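# Fold a napkin diagonally into a flat triangle with two arms

## Task

Fold the napkin along a diagonal so that one corner meets the opposite corner, giving a low, flat triangle. All three points must be fully spread, with the folded flap lying flat away from the crease. The matched corners must line up to within roughly a thumb's width. The whole napkin must rest on the table and must not touch either arm base or its mounting hardware. The carried corner may be set down or dropped into place. The attempt fails if the napkin slips out of a gripper while that gripper moves sideways fast enough to fling it, even if the other gripper catches it. The fold must hold by itself after release, without the robot keeping it in place. At the end both arms, hands included, must be raised in free air and touching nothing. This must hold for the last second before the settled scene is judged, and the scene must come to rest.

## Robot and tools

Robot: two arms, left_arm and right_arm, each with six joints and a parallel gripper. The names are just labels and say nothing about which side of an image an arm appears on.

Frame: every printed position uses one shared scene frame. Its origin is on the tabletop midway between the arms. +x points out over the table, +z points up, and left_arm sits on the +y side. Each result's state line gives each gripper's end_effector_position in metres and end_effector_quat_wxyz. That position is the point between the finger pads, about 1 cm short of the fingertips. It can be off, more so when the arm is stretched far. The fingers point along the gripper's +z axis and close along its y axis.

Command row: every moving call uses one row of 14 numbers, even when only one arm moves. The first 7 are for left_arm and the next 7 for right_arm. For each arm the order is shoulder, elbow, wrist roll, wrist pitch, waist, wrist yaw, then gripper opening. Use this order only, ignoring any other ordering you see elsewhere. The joint values are absolute target angles in radians, not offsets. The opening runs from -1 (closed) to +1 (fully open).

Joint ranges in radians: waist -2.618 to 3.054; shoulder 0.000 to 3.142; elbow 0.000 to 3.142; wrist pitch -1.571 to 1.571; wrist yaw -1.571 to 1.571; wrist roll -2.094 to 2.094. A call is rejected if a target is more than 0.036 rad beyond a range end and also farther out than that joint's last reported angle. Real ends may differ by up to 0.036 rad. A target past the real end is clipped there, and the result says "joint sent to its limit". If that line is missing, it does not prove the joint has more room.

Tools:
- execute_actions(actions): a list of actions run in order. Each action is a table of up to 15 rows, one row per 1/30 s control step. A short table repeats its final row for the remaining steps. An empty list just returns the current state and images.
- move(target, speed, blocking): target is one 14-number row of absolute joint angles plus openings. Every joint travels along its own path, and all paths finish together, so the hand traces a curve. Finger openings are sent at the start. speed is the top rate in rad/s of the joint with the farthest to go: 0.01 to 2, default 0.5. Paths last between 0.5 and 10 s and are cut off at 10 s. Moves do not avoid obstacles or the other arm. Faster moves and targets set deeper past a contact press harder. With blocking=false the call returns after 0.5 s while the arm keeps going. Check on it with wait(0). Until it ends, new rows and moves are refused unless you call wait or stop.
- wait(seconds): 0 to 10 s. Each arm holds its last command, and a running move carries on.
- stop(): brakes a running move. A fast arm needs room to stop. The fingers keep moving.
- zoom_image(camera, region): a closer view of a region of a camera's latest image. region is [x0, y0, x1, y1] in pixels, origin at the top left, at most 504 by 504. Cameras: cam_head_left, cam_head_right, cam_high, cam_low, cam_left_wrist, cam_right_wrist, each 504x504.
- finished_scene(scene): ends the scene for good, so the fold must already be complete and stable.

Results: "Joint positions" and "Joint velocities" list each arm's joints in the row order, then the finger-pad gap in metres (0.094 when fully open). "Joint targets" shows what the joints are being driven toward right now. To keep a joint still, send that value back. grip_measured is the measured opening on the command scale; each gripper may read up to about 1 mm off. A call that ran actions also lists joint positions at some steps, and HELD marks steps where part of an arm's row was held back. "joint command not followed" means a clearance check altered or blocked some joint targets. The move: line reports how the move ended (done, off_target, moving, held, fault), whether limits were held, and the farthest-off joint of each arm. Joint torques are noisy and offset, so treat them only as rough hints about contact.

Motion caps: on each step a joint's target stays within a fixed lead of its measured angle. The leads are waist 0.202, shoulder 0.258, elbow 0.238, wrist pitch 0.573, wrist yaw and roll 0.522 rad. Targets that would put the hand more than 70 mm from where it is now get scaled back. Far targets therefore need several actions, and a motion left unfinished may need to be commanded again.

Gripping: to hold cloth, command an opening about 0.03 below grip_measured. Thin cloth gets less grip force. Do not carry the napkin sideways fast, because a corner that slips out of a moving gripper counts as a fling and fails the task. Lower the carried corner gently, or release it just above its target.

Avoid hard contact between the arms, slamming into the table, and pressing hard. Holding loads heats the motors. MOTOR HOT appears from 75 °C, the arm stops at 90 °C, and at 100 °C it goes limp and falls. The simulation runs while you compose a reply, holding your last command. Finish by opening the grippers and raising both arms clear of the napkin and the table.

Each tool is called after ">>>" as a command line: name --argument value for each argument, lists and objects as JSON in quotes; but a table of rows of numbers goes row by row, as --pt "numbers of a row", without its own name.

## Session

>>> execute_actions --actions '[]'

Scene clock: 0.00 s.
left_arm: end_effector_position=(+0.3971, +0.2195, +0.1486) grip_measured=-0.970 end_effector_quat_wxyz=(+0.300, +0.219, +0.925, -0.076) | right_arm: end_effector_position=(+0.4178, -0.2660, +0.4113) grip_measured=+1.000 end_effector_quat_wxyz=(+0.706, -0.064, +0.703, +0.059)
Joint names: [shoulder, elbow, wrist roll, wrist pitch, waist, wrist yaw]
Joint positions: left_arm=[ 1.445  1.083  0.094 -0.583 -0.482  0.079  0.001] | right_arm=[ 1.052  1.061 -0.008 -0.004 -0.005  0.016  0.094]
Joint velocities: left_arm=[-0.012 -0.007  0.051 -0.051 -0.007  0.037 -0.   ] | right_arm=[-0.017  0.007 -0.051  0.037  0.012 -0.022  0.   ]
Joint torques (N m, as the arm reports them, + toward a larger angle): no reading
Motor temperatures (°C, as the motors report them): left_arm=[19 18 18 21 16 16] | right_arm=[20 16 17 18 19 17]
Joint targets: left_arm=[1.438 1.090 0.093 -0.581 -0.482 0.083] | right_arm=[1.045 1.073 -0.005 -0.001 -0.005 0.016]

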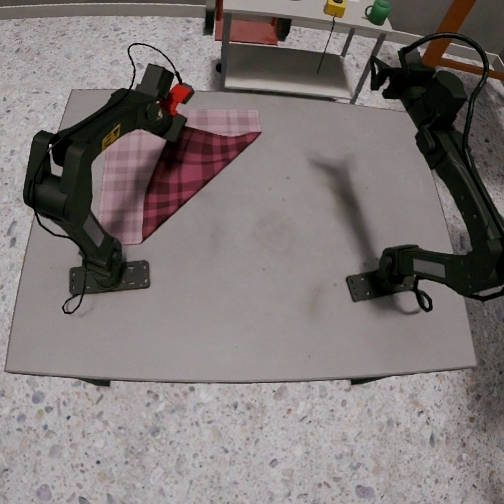

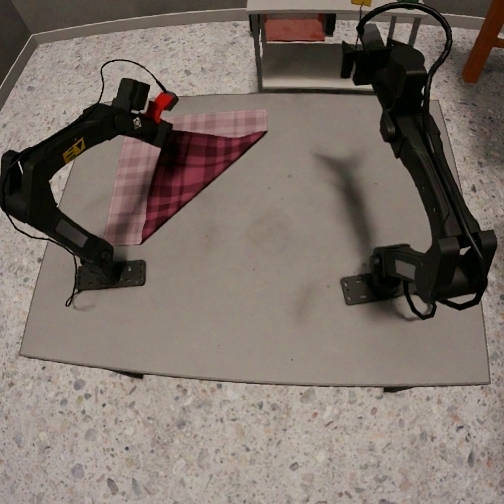

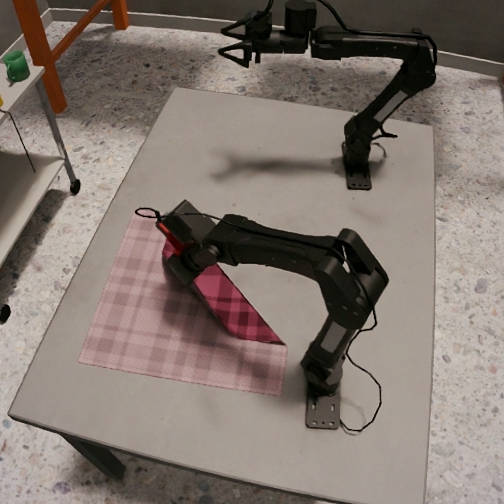

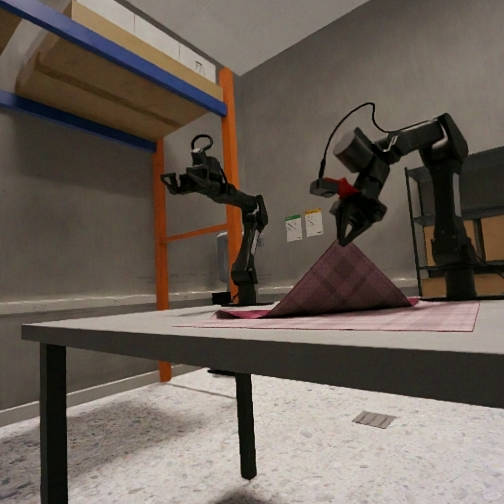

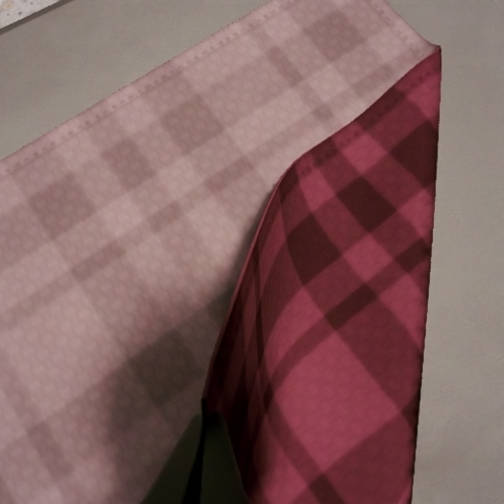

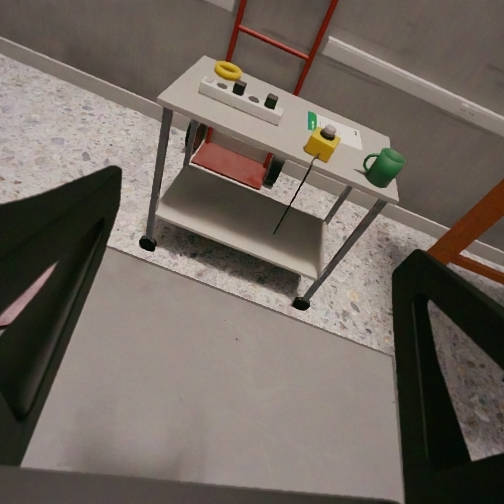

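Target about (0.6, 0.42).

>>> move --target '[2.15,1.7,0.093,-0.581,-0.06,0.083,-1,1.045,1.073,-0.005,-0.001,-0.005,0.016,1]' --speed 0.2

Scene clock: 7.37 s.
left_arm: end_effector_position=(+0.5717, +0.3867, +0.0674) grip_measured=-0.970 end_effector_quat_wxyz=(+0.257, +0.020, +0.966, -0.017) | right_arm: end_effector_position=(+0.4178, -0.2660, +0.4113) grip_measured=+1.000 end_effector_quat_wxyz=(+0.706, -0.064, +0.703, +0.059)
Joint names: [shoulder, elbow, wrist roll, wrist pitch, waist, wrist yaw]
Joint positions: left_arm=[ 2.141  1.669  0.094 -0.583 -0.064  0.079  0.001] | right_arm=[ 1.052  1.061 -0.008 -0.004 -0.005  0.016  0.094]
Joint velocities: left_arm=[-0.002 -0.007  0.007 -0.066  0.012  0.037  0.   ] | right_arm=[-0.007 -0.002 -0.11  -0.022  0.012 -0.081  0.   ]
Joint torques (N m, as the arm reports them, + toward a larger angle): left_arm=[-11.6    8.7   -0.04   1.08   0.48   0.14] | right_arm=[-2.41  7.88  0.03  1.66  0.03  0.03]
Motor temperatures (°C, as the motors report them): left_arm=[20 19 18 22 16 16] | right_arm=[20 16 17 20 19 17]
Joint targets: left_arm=[2.150 1.700 0.093 -0.581 -0.060 0.083] | right_arm=[1.045 1.073 -0.005 -0.001 -0.005 0.016]
move: off_target (left_arm); limits=none; left_arm: farthest joint: the elbow, 0.031 radians from its target (0.617 radians at the start); right_arm: farthest joint: the elbow, 0.012 radians from its target (0.012 radians at the start)

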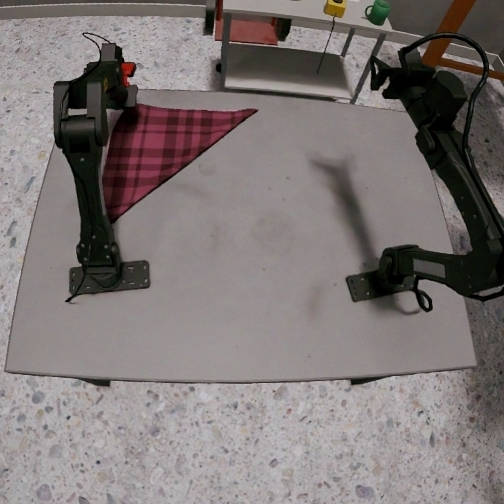

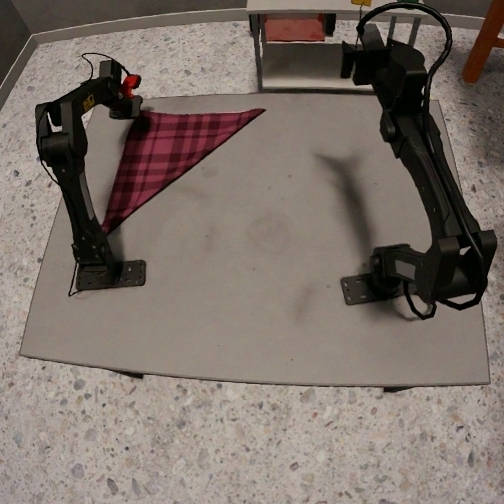

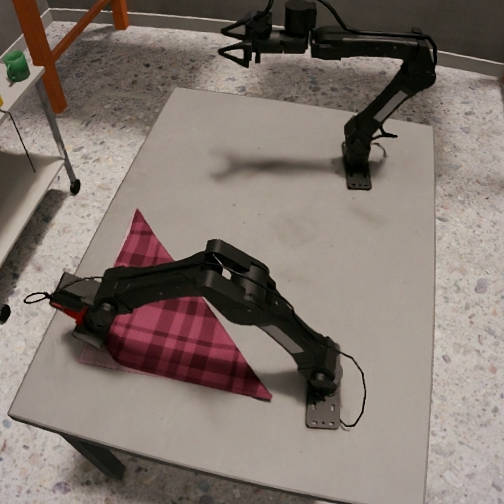

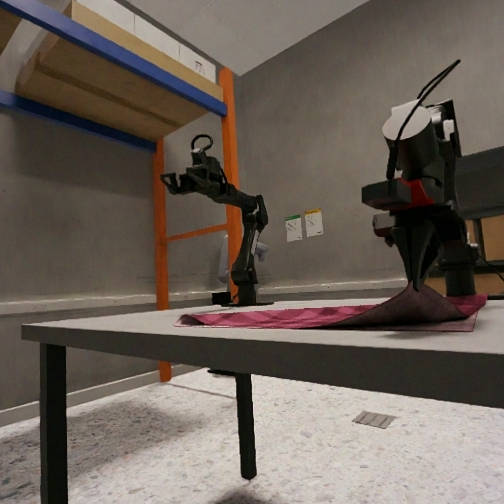

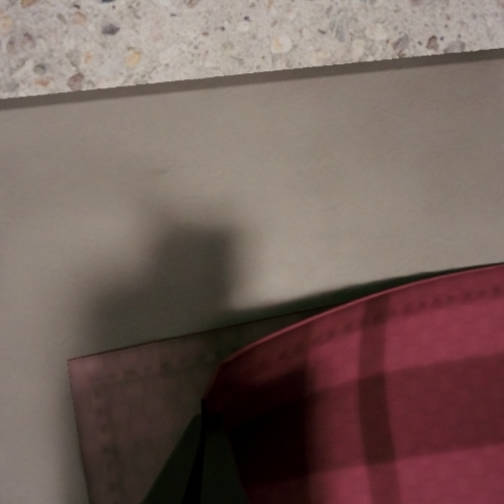

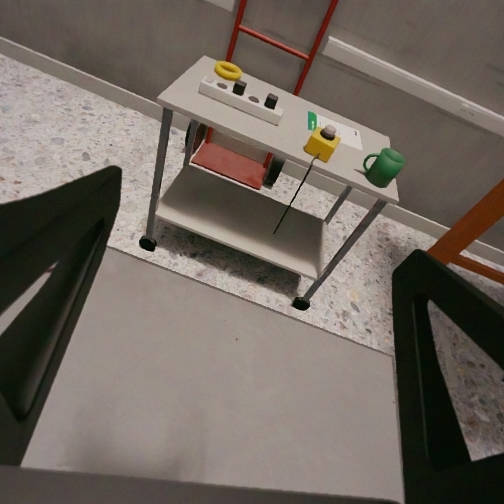

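>>> move --target '[2.26,1.75,0.093,-0.581,0.0,0.083,-1,1.045,1.073,-0.005,-0.001,-0.005,0.016,1]' --speed 0.1

Scene clock: 10.67 s.
left_arm: end_effector_position=(+0.5779, +0.4182, +0.0346) grip_measured=-0.970 end_effector_quat_wxyz=(+0.235, -0.009, +0.972, -0.012) | right_arm: end_effector_position=(+0.4178, -0.2660, +0.4113) grip_measured=+1.000 end_effector_quat_wxyz=(+0.706, -0.064, +0.703, +0.059)
Joint names: [shoulder, elbow, wrist roll, wrist pitch, waist, wrist yaw]
Joint positions: left_arm=[ 2.243  1.725  0.094 -0.584 -0.007  0.079  0.001] | right_arm=[ 1.052  1.061 -0.008 -0.004 -0.005  0.016  0.094]
Joint velocities: left_arm=[-0.002  0.002  0.022 -0.007  0.012  0.037 -0.001] | right_arm=[ 0.007 -0.002 -0.066  0.007  0.002 -0.037  0.   ]
Joint torques (N m, as the arm reports them, + toward a larger angle): left_arm=[-11.56   8.1   -0.03   0.97   0.67   0.19] | right_arm=[-2.41  7.97  0.04  1.68  0.    0.01]
Motor temperatures (°C, as the motors report them): left_arm=[21 19 18 22 16 16] | right_arm=[20 17 17 20 19 17]
Joint targets: left_arm=[2.260 1.750 0.093 -0.581 0.000 0.083] | right_arm=[1.045 1.073 -0.005 -0.001 -0.005 0.016]
move: off_target (left_arm); limits=none; left_arm: farthest joint: the elbow, 0.025 radians from its target (0.081 radians at the start); right_arm: farthest joint: the elbow, 0.012 radians from its target (0.012 radians at the start)

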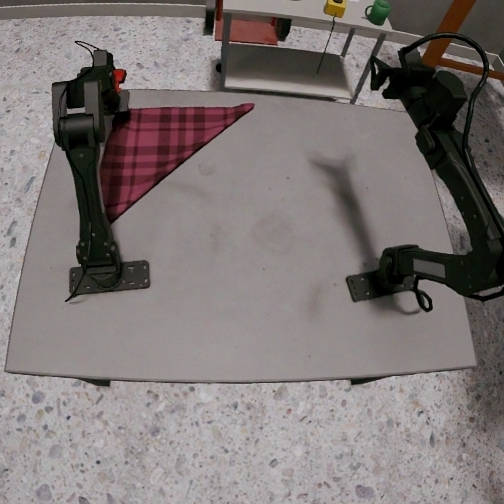

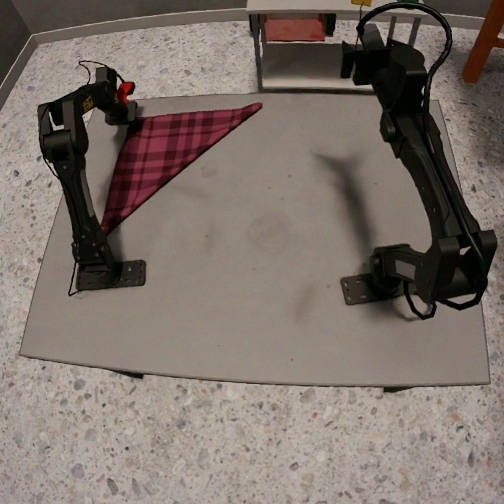

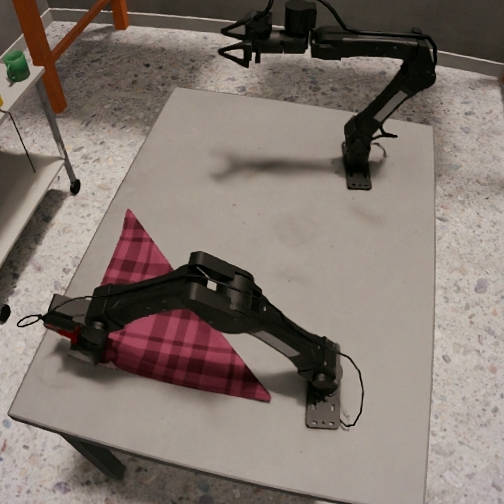

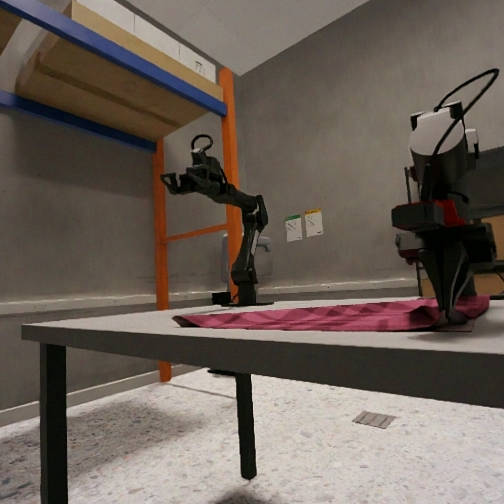

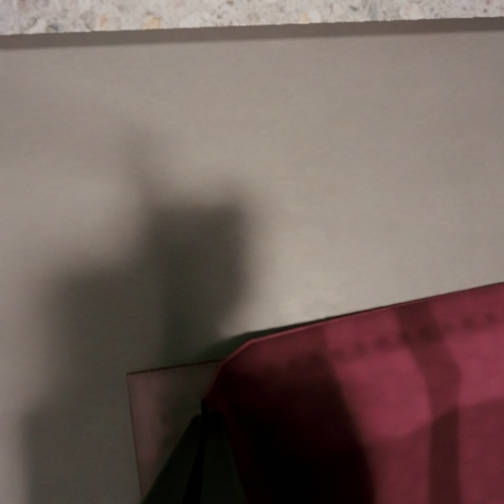

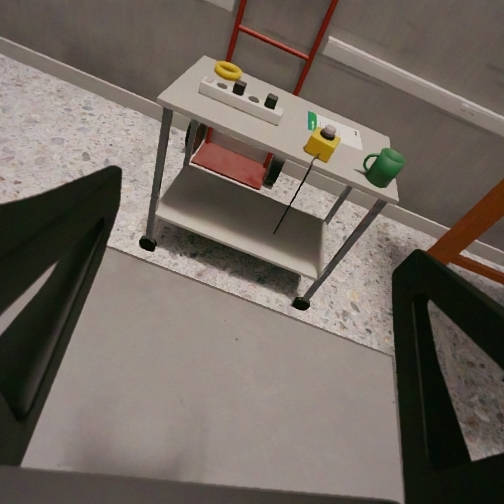

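>>> move --target '[2.26,1.75,0.093,-0.62,-0.01,0.083,-1,1.045,1.073,-0.005,-0.001,-0.005,0.016,1]' --speed 0.1

>>> move --target '[2.26,1.75,0.093,-0.62,-0.01,0.083,0.2,1.045,1.073,-0.005,-0.001,-0.005,0.016,1]'

>>> move --target '[2.05,1.75,0.093,-0.85,-0.01,0.083,0.2,1.045,1.073,-0.005,-0.001,-0.005,0.016,1]' --speed 0.15

Scene clock: 16.63 s.
left_arm: end_effector_position=(+0.5728, +0.4176, +0.0321) grip_measured=-0.970 end_effector_quat_wxyz=(+0.224, -0.009, +0.975, -0.014) | right_arm: end_effector_position=(+0.4178, -0.2660, +0.4113) grip_measured=+1.000 end_effector_quat_wxyz=(+0.706, -0.064, +0.703, +0.059)
Joint names: [shoulder, elbow, wrist roll, wrist pitch, waist, wrist yaw]
Joint positions: left_arm=[ 2.243  1.725  0.094 -0.607 -0.007  0.079  0.001] | right_arm=[ 1.052  1.061 -0.008 -0.004 -0.005  0.016  0.094]
Joint velocities: left_arm=[ 0.022 -0.002  0.007 -0.007 -0.002  0.007 -0.   ] | right_arm=[ 0.007 -0.027  0.022  0.051 -0.022 -0.007  0.   ]
Joint torques (N m, as the arm reports them, + toward a larger angle): left_arm=[-11.65   7.97  -0.02   0.74  -0.45   0.12] | right_arm=[-2.46  7.88  0.03  1.69 -0.03 -0.01]
Motor temperatures (°C, as the motors report them): left_arm=[22 20 18 22 16 16] | right_arm=[20 17 17 21 19 17]
Joint targets: left_arm=[2.260 1.750 0.093 -0.620 -0.010 0.083] | right_arm=[1.045 1.073 -0.005 -0.001 -0.005 0.016]
move: off_target (left_arm); limits=none; left_arm: farthest joint: the elbow, 0.025 radians from its target (0.025 radians at the start); right_arm: farthest joint: the elbow, 0.012 radians from its target (0.012 radians at the start)

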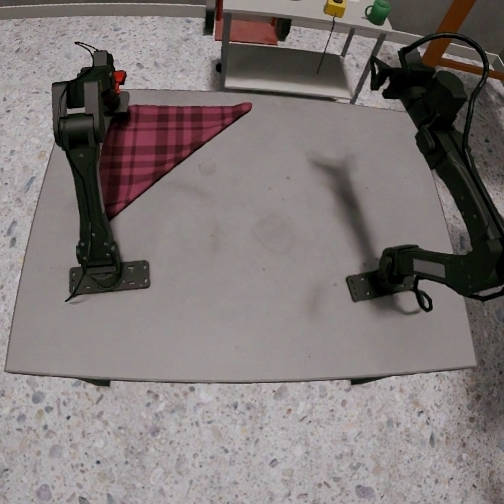

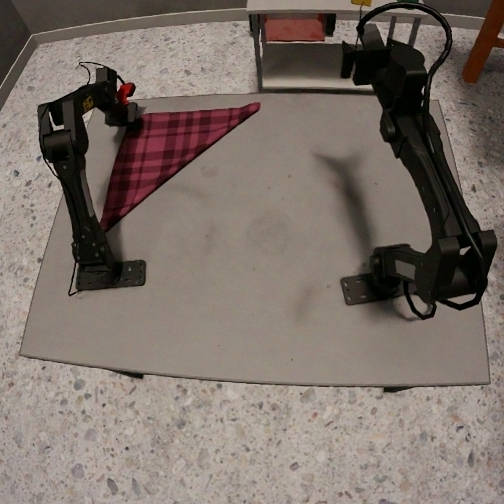

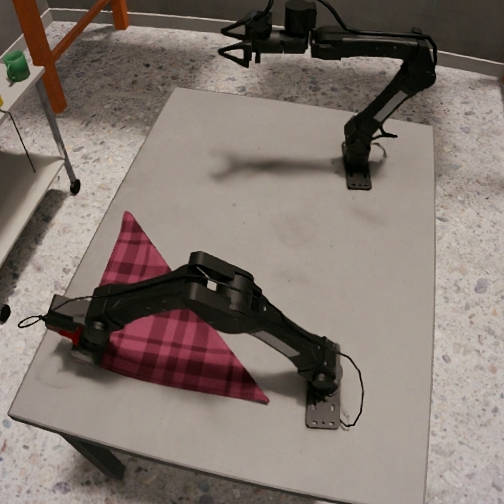

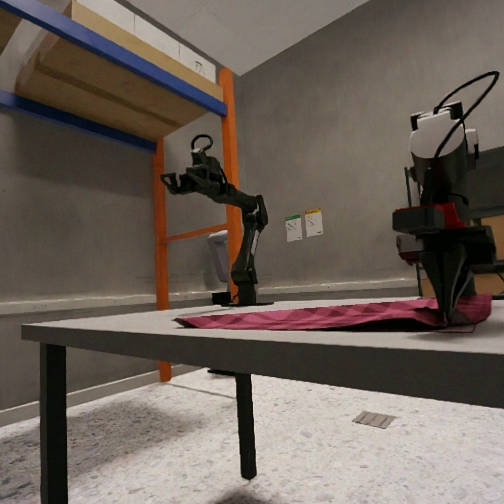

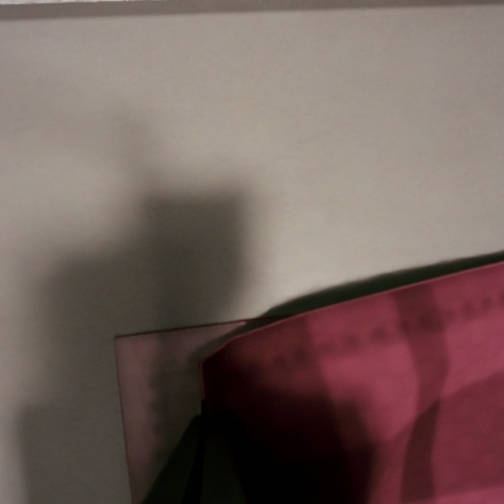

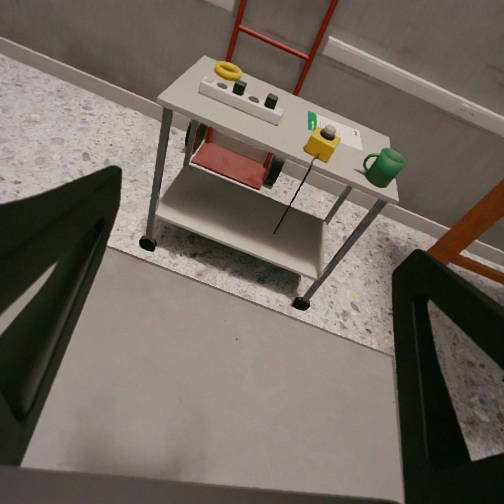

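Scene clock: 17.33 s.
left_arm: end_effector_position=(+0.5726, +0.4175, +0.0320) grip_measured=+0.197 end_effector_quat_wxyz=(+0.223, -0.009, +0.975, -0.014) | right_arm: end_effector_position=(+0.4178, -0.2660, +0.4113) grip_measured=+1.000 end_effector_quat_wxyz=(+0.706, -0.064, +0.703, +0.059)
Joint names: [shoulder, elbow, wrist roll, wrist pitch, waist, wrist yaw]
Joint positions: left_arm=[ 2.243  1.725  0.094 -0.608 -0.007  0.079  0.056] | right_arm=[ 1.052  1.061 -0.008 -0.004 -0.005  0.016  0.094]
Joint velocities: left_arm=[-0.027 -0.007 -0.007  0.066 -0.002 -0.037 -0.   ] | right_arm=[-0.017 -0.022 -0.051  0.022  0.012 -0.022  0.   ]
Joint torques (N m, as the arm reports them, + toward a larger angle): left_arm=[-11.37   7.85   0.     0.78  -0.33   0.1 ] | right_arm=[-2.43  7.98  0.04  1.69 -0.01  0.01]
Motor temperatures (°C, as the motors report them): left_arm=[22 20 18 22 16 16] | right_arm=[20 17 17 21 19 17]
Joint targets: left_arm=[2.260 1.750 0.093 -0.620 -0.010 0.083] | right_arm=[1.045 1.073 -0.005 -0.001 -0.005 0.016]
move: off_target (left_arm); limits=none; left_arm: farthest joint: the elbow, 0.025 radians from its target (0.025 radians at the start); right_arm: farthest joint: the elbow, 0.012 radians from its target (0.012 radians at the start)

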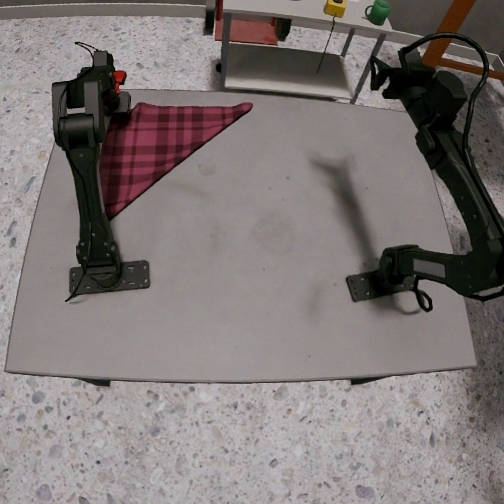

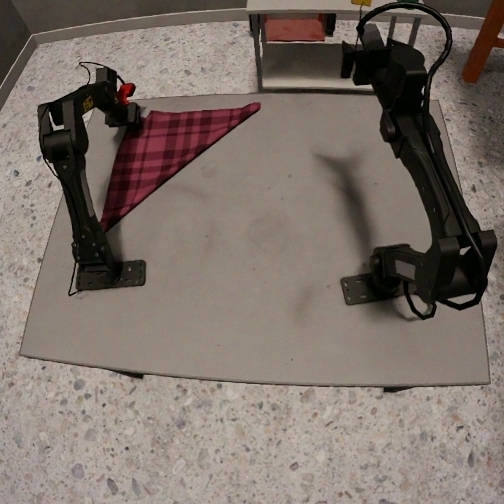

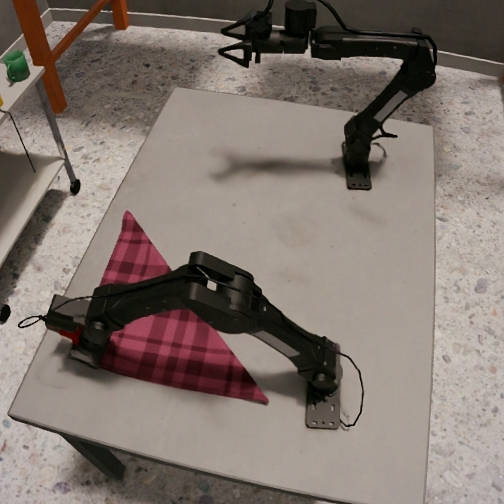

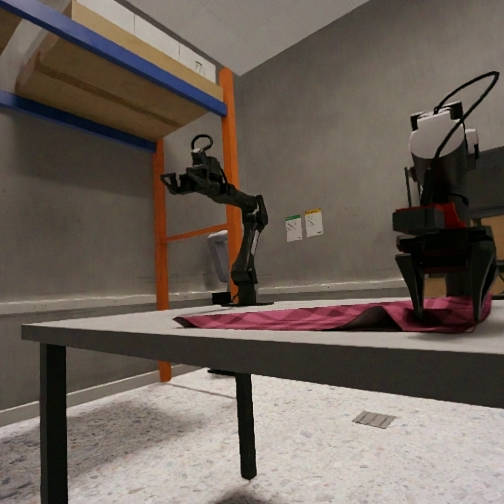

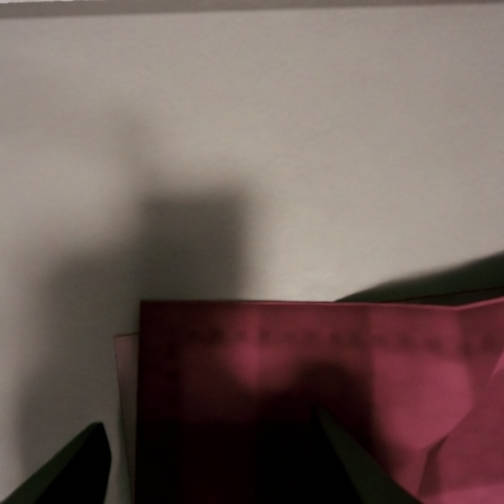

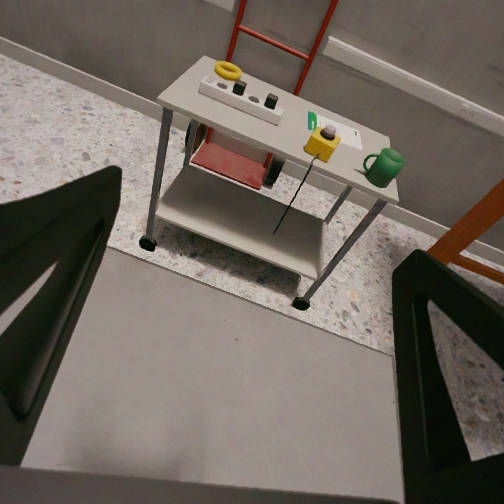

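Scene clock: 19.50 s.
left_arm: end_effector_position=(+0.5301, +0.4120, +0.0929) grip_measured=+0.197 end_effector_quat_wxyz=(+0.194, -0.010, +0.981, -0.017) | right_arm: end_effector_position=(+0.4178, -0.2660, +0.4113) grip_measured=+1.000 end_effector_quat_wxyz=(+0.706, -0.064, +0.703, +0.059)
Joint names: [shoulder, elbow, wrist roll, wrist pitch, waist, wrist yaw]
Joint positions: left_arm=[ 2.073  1.725  0.094 -0.838 -0.007  0.079  0.056] | right_arm=[ 1.052  1.061 -0.008 -0.004 -0.005  0.016  0.094]
Joint velocities: left_arm=[-0.007 -0.012 -0.022  0.051  0.012 -0.007 -0.001] | right_arm=[ 0.007 -0.002  0.081 -0.022 -0.002  0.007  0.   ]
Joint torques (N m, as the arm reports them, + toward a larger angle): left_arm=[-13.63   8.12   0.     0.75  -0.16   0.11] | right_arm=[-2.5   7.9   0.01  1.68  0.01  0.01]
Motor temperatures (°C, as the motors report them): left_arm=[22 20 18 22 16 16] | right_arm=[20 17 17 22 19 17]
Joint targets: left_arm=[2.050 1.750 0.093 -0.850 -0.010 0.083] | right_arm=[1.045 1.073 -0.005 -0.001 -0.005 0.016]
move: off_target (left_arm); limits=none; left_arm: farthest joint: the elbow, 0.025 radians from its target (0.025 radians at the start); right_arm: farthest joint: the elbow, 0.012 radians from its target (0.012 radians at the start)

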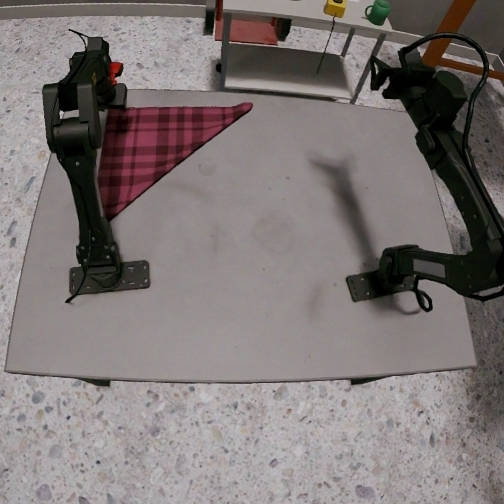

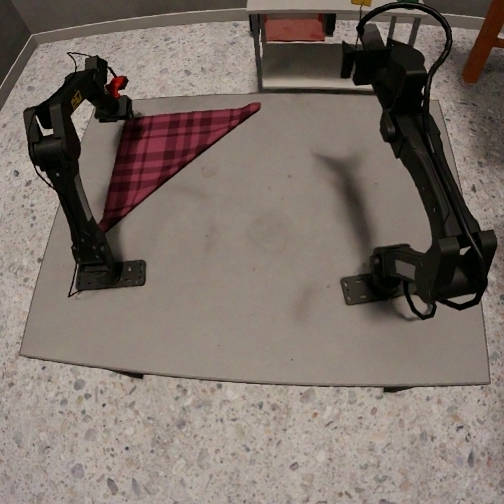

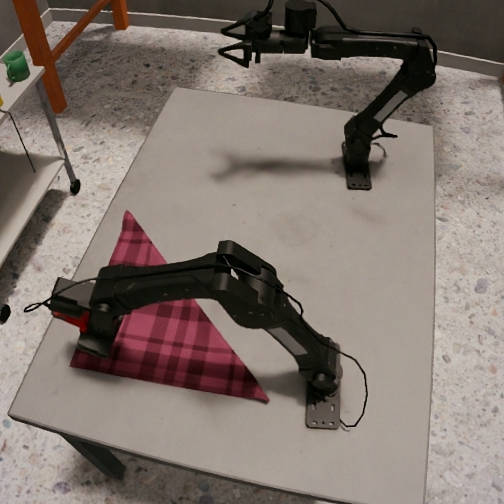

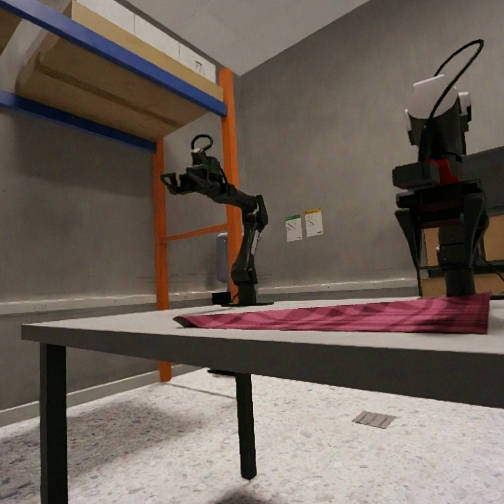

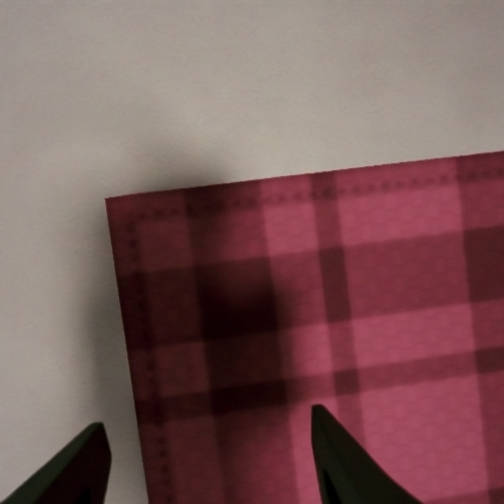

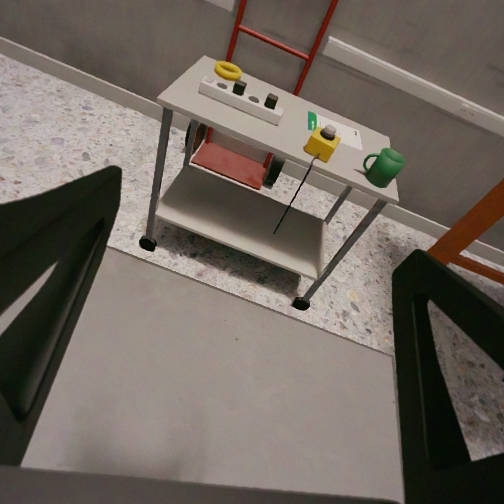

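>>> zoom_image --camera "cam_high" --region '[40,320,140,420]'

Region (40, 320, 140, 420) of cam_high's 504x504 image, scaled by 5.040, with more detail than that image has.

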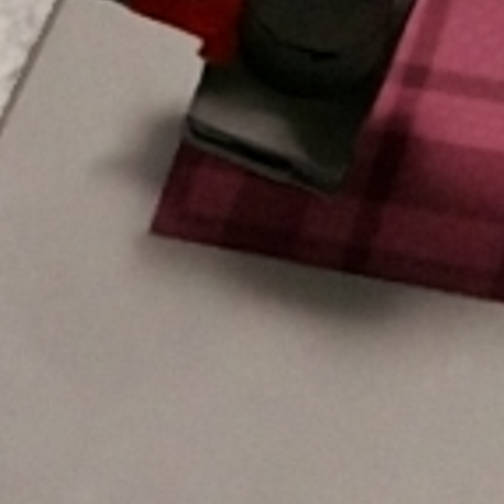

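>>> move --target '[1.84,1.18,0.093,-0.58,-0.26,0.083,1,1.045,1.073,-0.005,-0.001,-0.005,0.016,1]' --speed 0.3

Scene clock: 28.73 s.
left_arm: end_effector_position=(+0.4363, +0.3013, +0.0278) grip_measured=+1.000 end_effector_quat_wxyz=(+0.148, +0.110, +0.982, -0.041) | right_arm: end_effector_position=(+0.4178, -0.2660, +0.4113) grip_measured=+1.000 end_effector_quat_wxyz=(+0.706, -0.064, +0.703, +0.059)
Joint names: [shoulder, elbow, wrist roll, wrist pitch, waist, wrist yaw]
Joint positions: left_arm=[ 1.868  1.193  0.094 -0.597 -0.255  0.079  0.094] | right_arm=[ 1.052  1.061 -0.008 -0.004 -0.005  0.016  0.094]
Joint velocities: left_arm=[-0.007 -0.017  0.022  0.081  0.007 -0.037  0.   ] | right_arm=[ 0.017 -0.022  0.007 -0.022 -0.002  0.022  0.   ]
Joint torques (N m, as the arm reports them, + toward a larger angle): left_arm=[-11.45   4.65   0.     0.84  -0.52   0.09] | right_arm=[-2.43  7.89  0.05  1.66  0.24  0.  ]
Motor temperatures (°C, as the motors report them): left_arm=[24 20 18 22 16 16] | right_arm=[20 17 17 23 19 17]
Joint targets: left_arm=[1.840 1.180 0.093 -0.580 -0.260 0.083] | right_arm=[1.045 1.073 -0.005 -0.001 -0.005 0.016]
move: off_target (left_arm); limits=none; left_arm: farthest joint: the shoulder, 0.028 radians from its target (0.233 radians at the start); right_arm: farthest joint: the elbow, 0.012 radians from its target (0.012 radians at the start)

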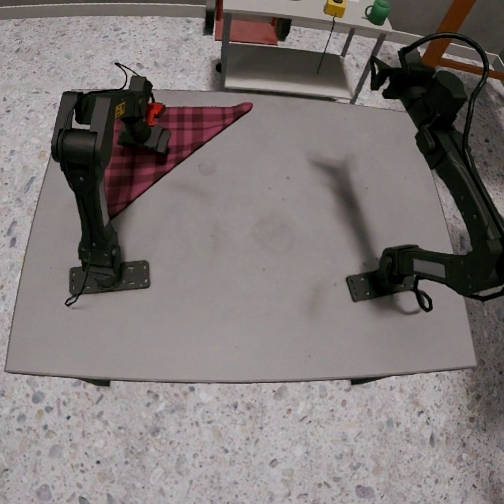

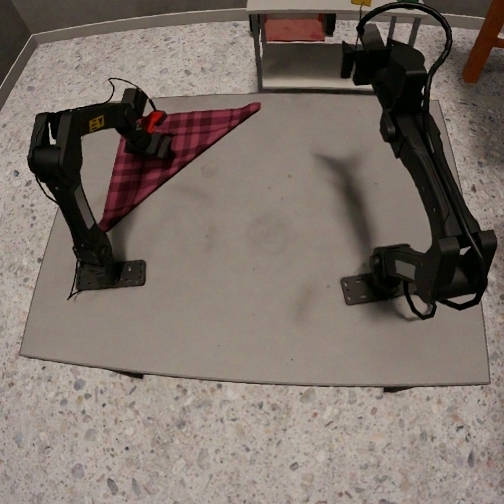

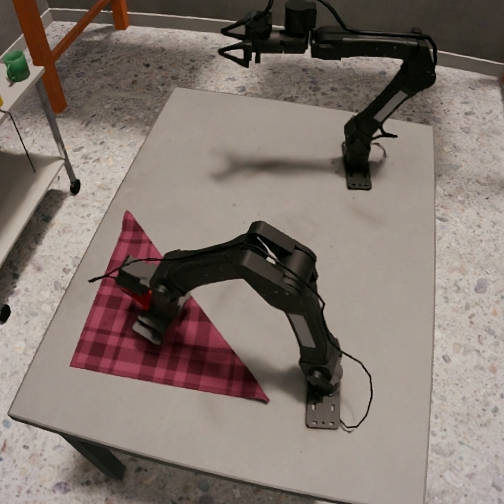

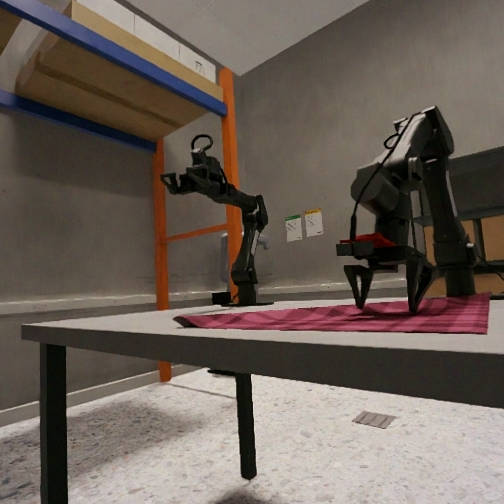

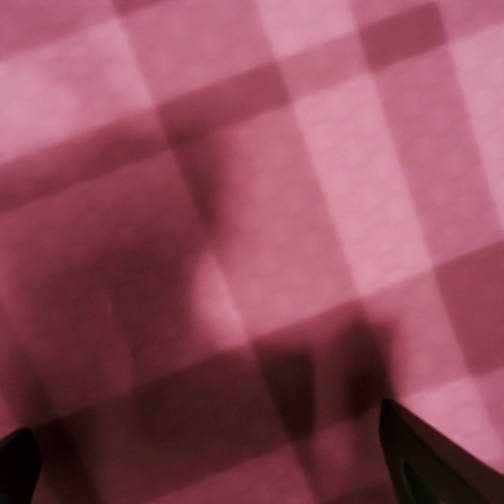

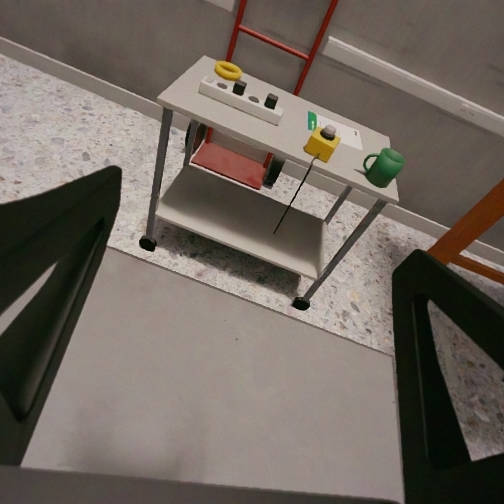

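>>> move --target '[1.84,1.145,0.093,-0.66,-0.31,0.083,1,1.045,1.073,-0.005,-0.001,-0.005,0.016,1]' --speed 0.05

Scene clock: 31.80 s.
left_arm: end_effector_position=(+0.4180, +0.2866, +0.0220) grip_measured=+1.000 end_effector_quat_wxyz=(+0.124, +0.132, +0.983, -0.041) | right_arm: end_effector_position=(+0.4178, -0.2660, +0.4113) grip_measured=+1.000 end_effector_quat_wxyz=(+0.706, -0.064, +0.703, +0.059)
Joint names: [shoulder, elbow, wrist roll, wrist pitch, waist, wrist yaw]
Joint positions: left_arm=[ 1.858  1.168  0.094 -0.631 -0.301  0.073  0.094] | right_arm=[ 1.052  1.061 -0.008 -0.004 -0.005  0.016  0.094]
Joint velocities: left_arm=[ 0.012  0.012 -0.007 -0.007  0.007 -0.007  0.   ] | right_arm=[ 0.002 -0.007 -0.007  0.022  0.022 -0.022  0.   ]
Joint torques (N m, as the arm reports them, + toward a larger angle): left_arm=[-11.03   3.92   0.     0.15  -0.93   0.1 ] | right_arm=[-2.42  7.94  0.04  1.67 -0.05  0.01]
Motor temperatures (°C, as the motors report them): left_arm=[24 20 18 22 16 16] | right_arm=[20 17 17 23 19 17]
Joint targets: left_arm=[1.840 1.145 0.093 -0.660 -0.310 0.083] | right_arm=[1.045 1.073 -0.005 -0.001 -0.005 0.016]
move: off_target (left_arm); limits=none; left_arm: farthest joint: the wrist pitch, 0.029 radians from its target (0.063 radians at the start); right_arm: farthest joint: the elbow, 0.012 radians from its target (0.012 radians at the start)

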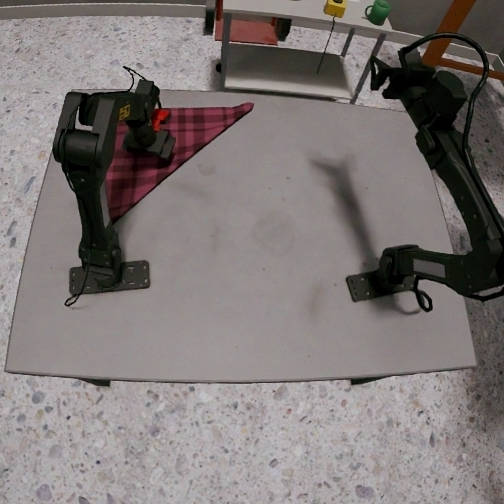

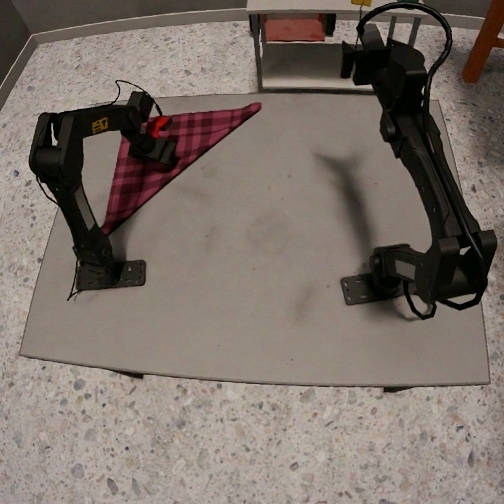

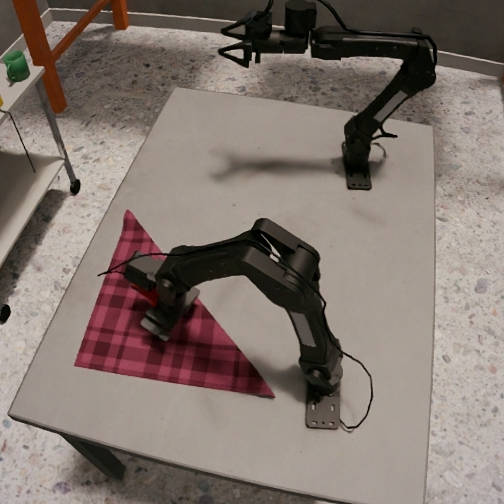

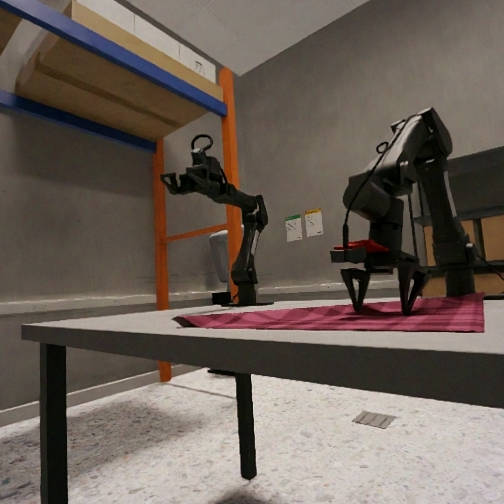

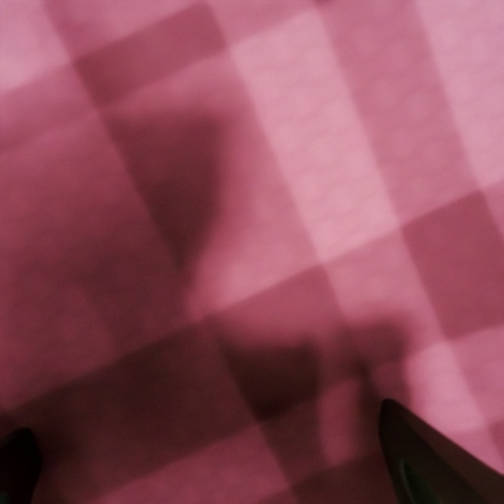

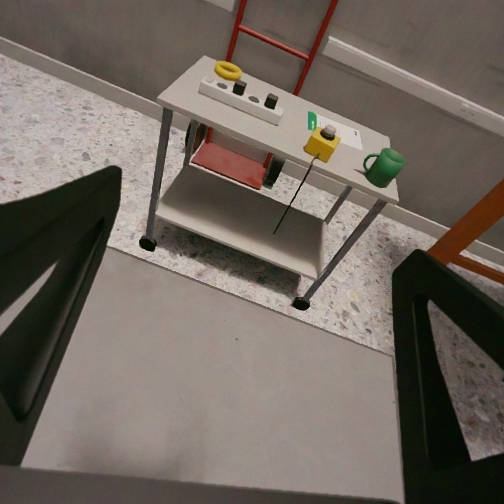

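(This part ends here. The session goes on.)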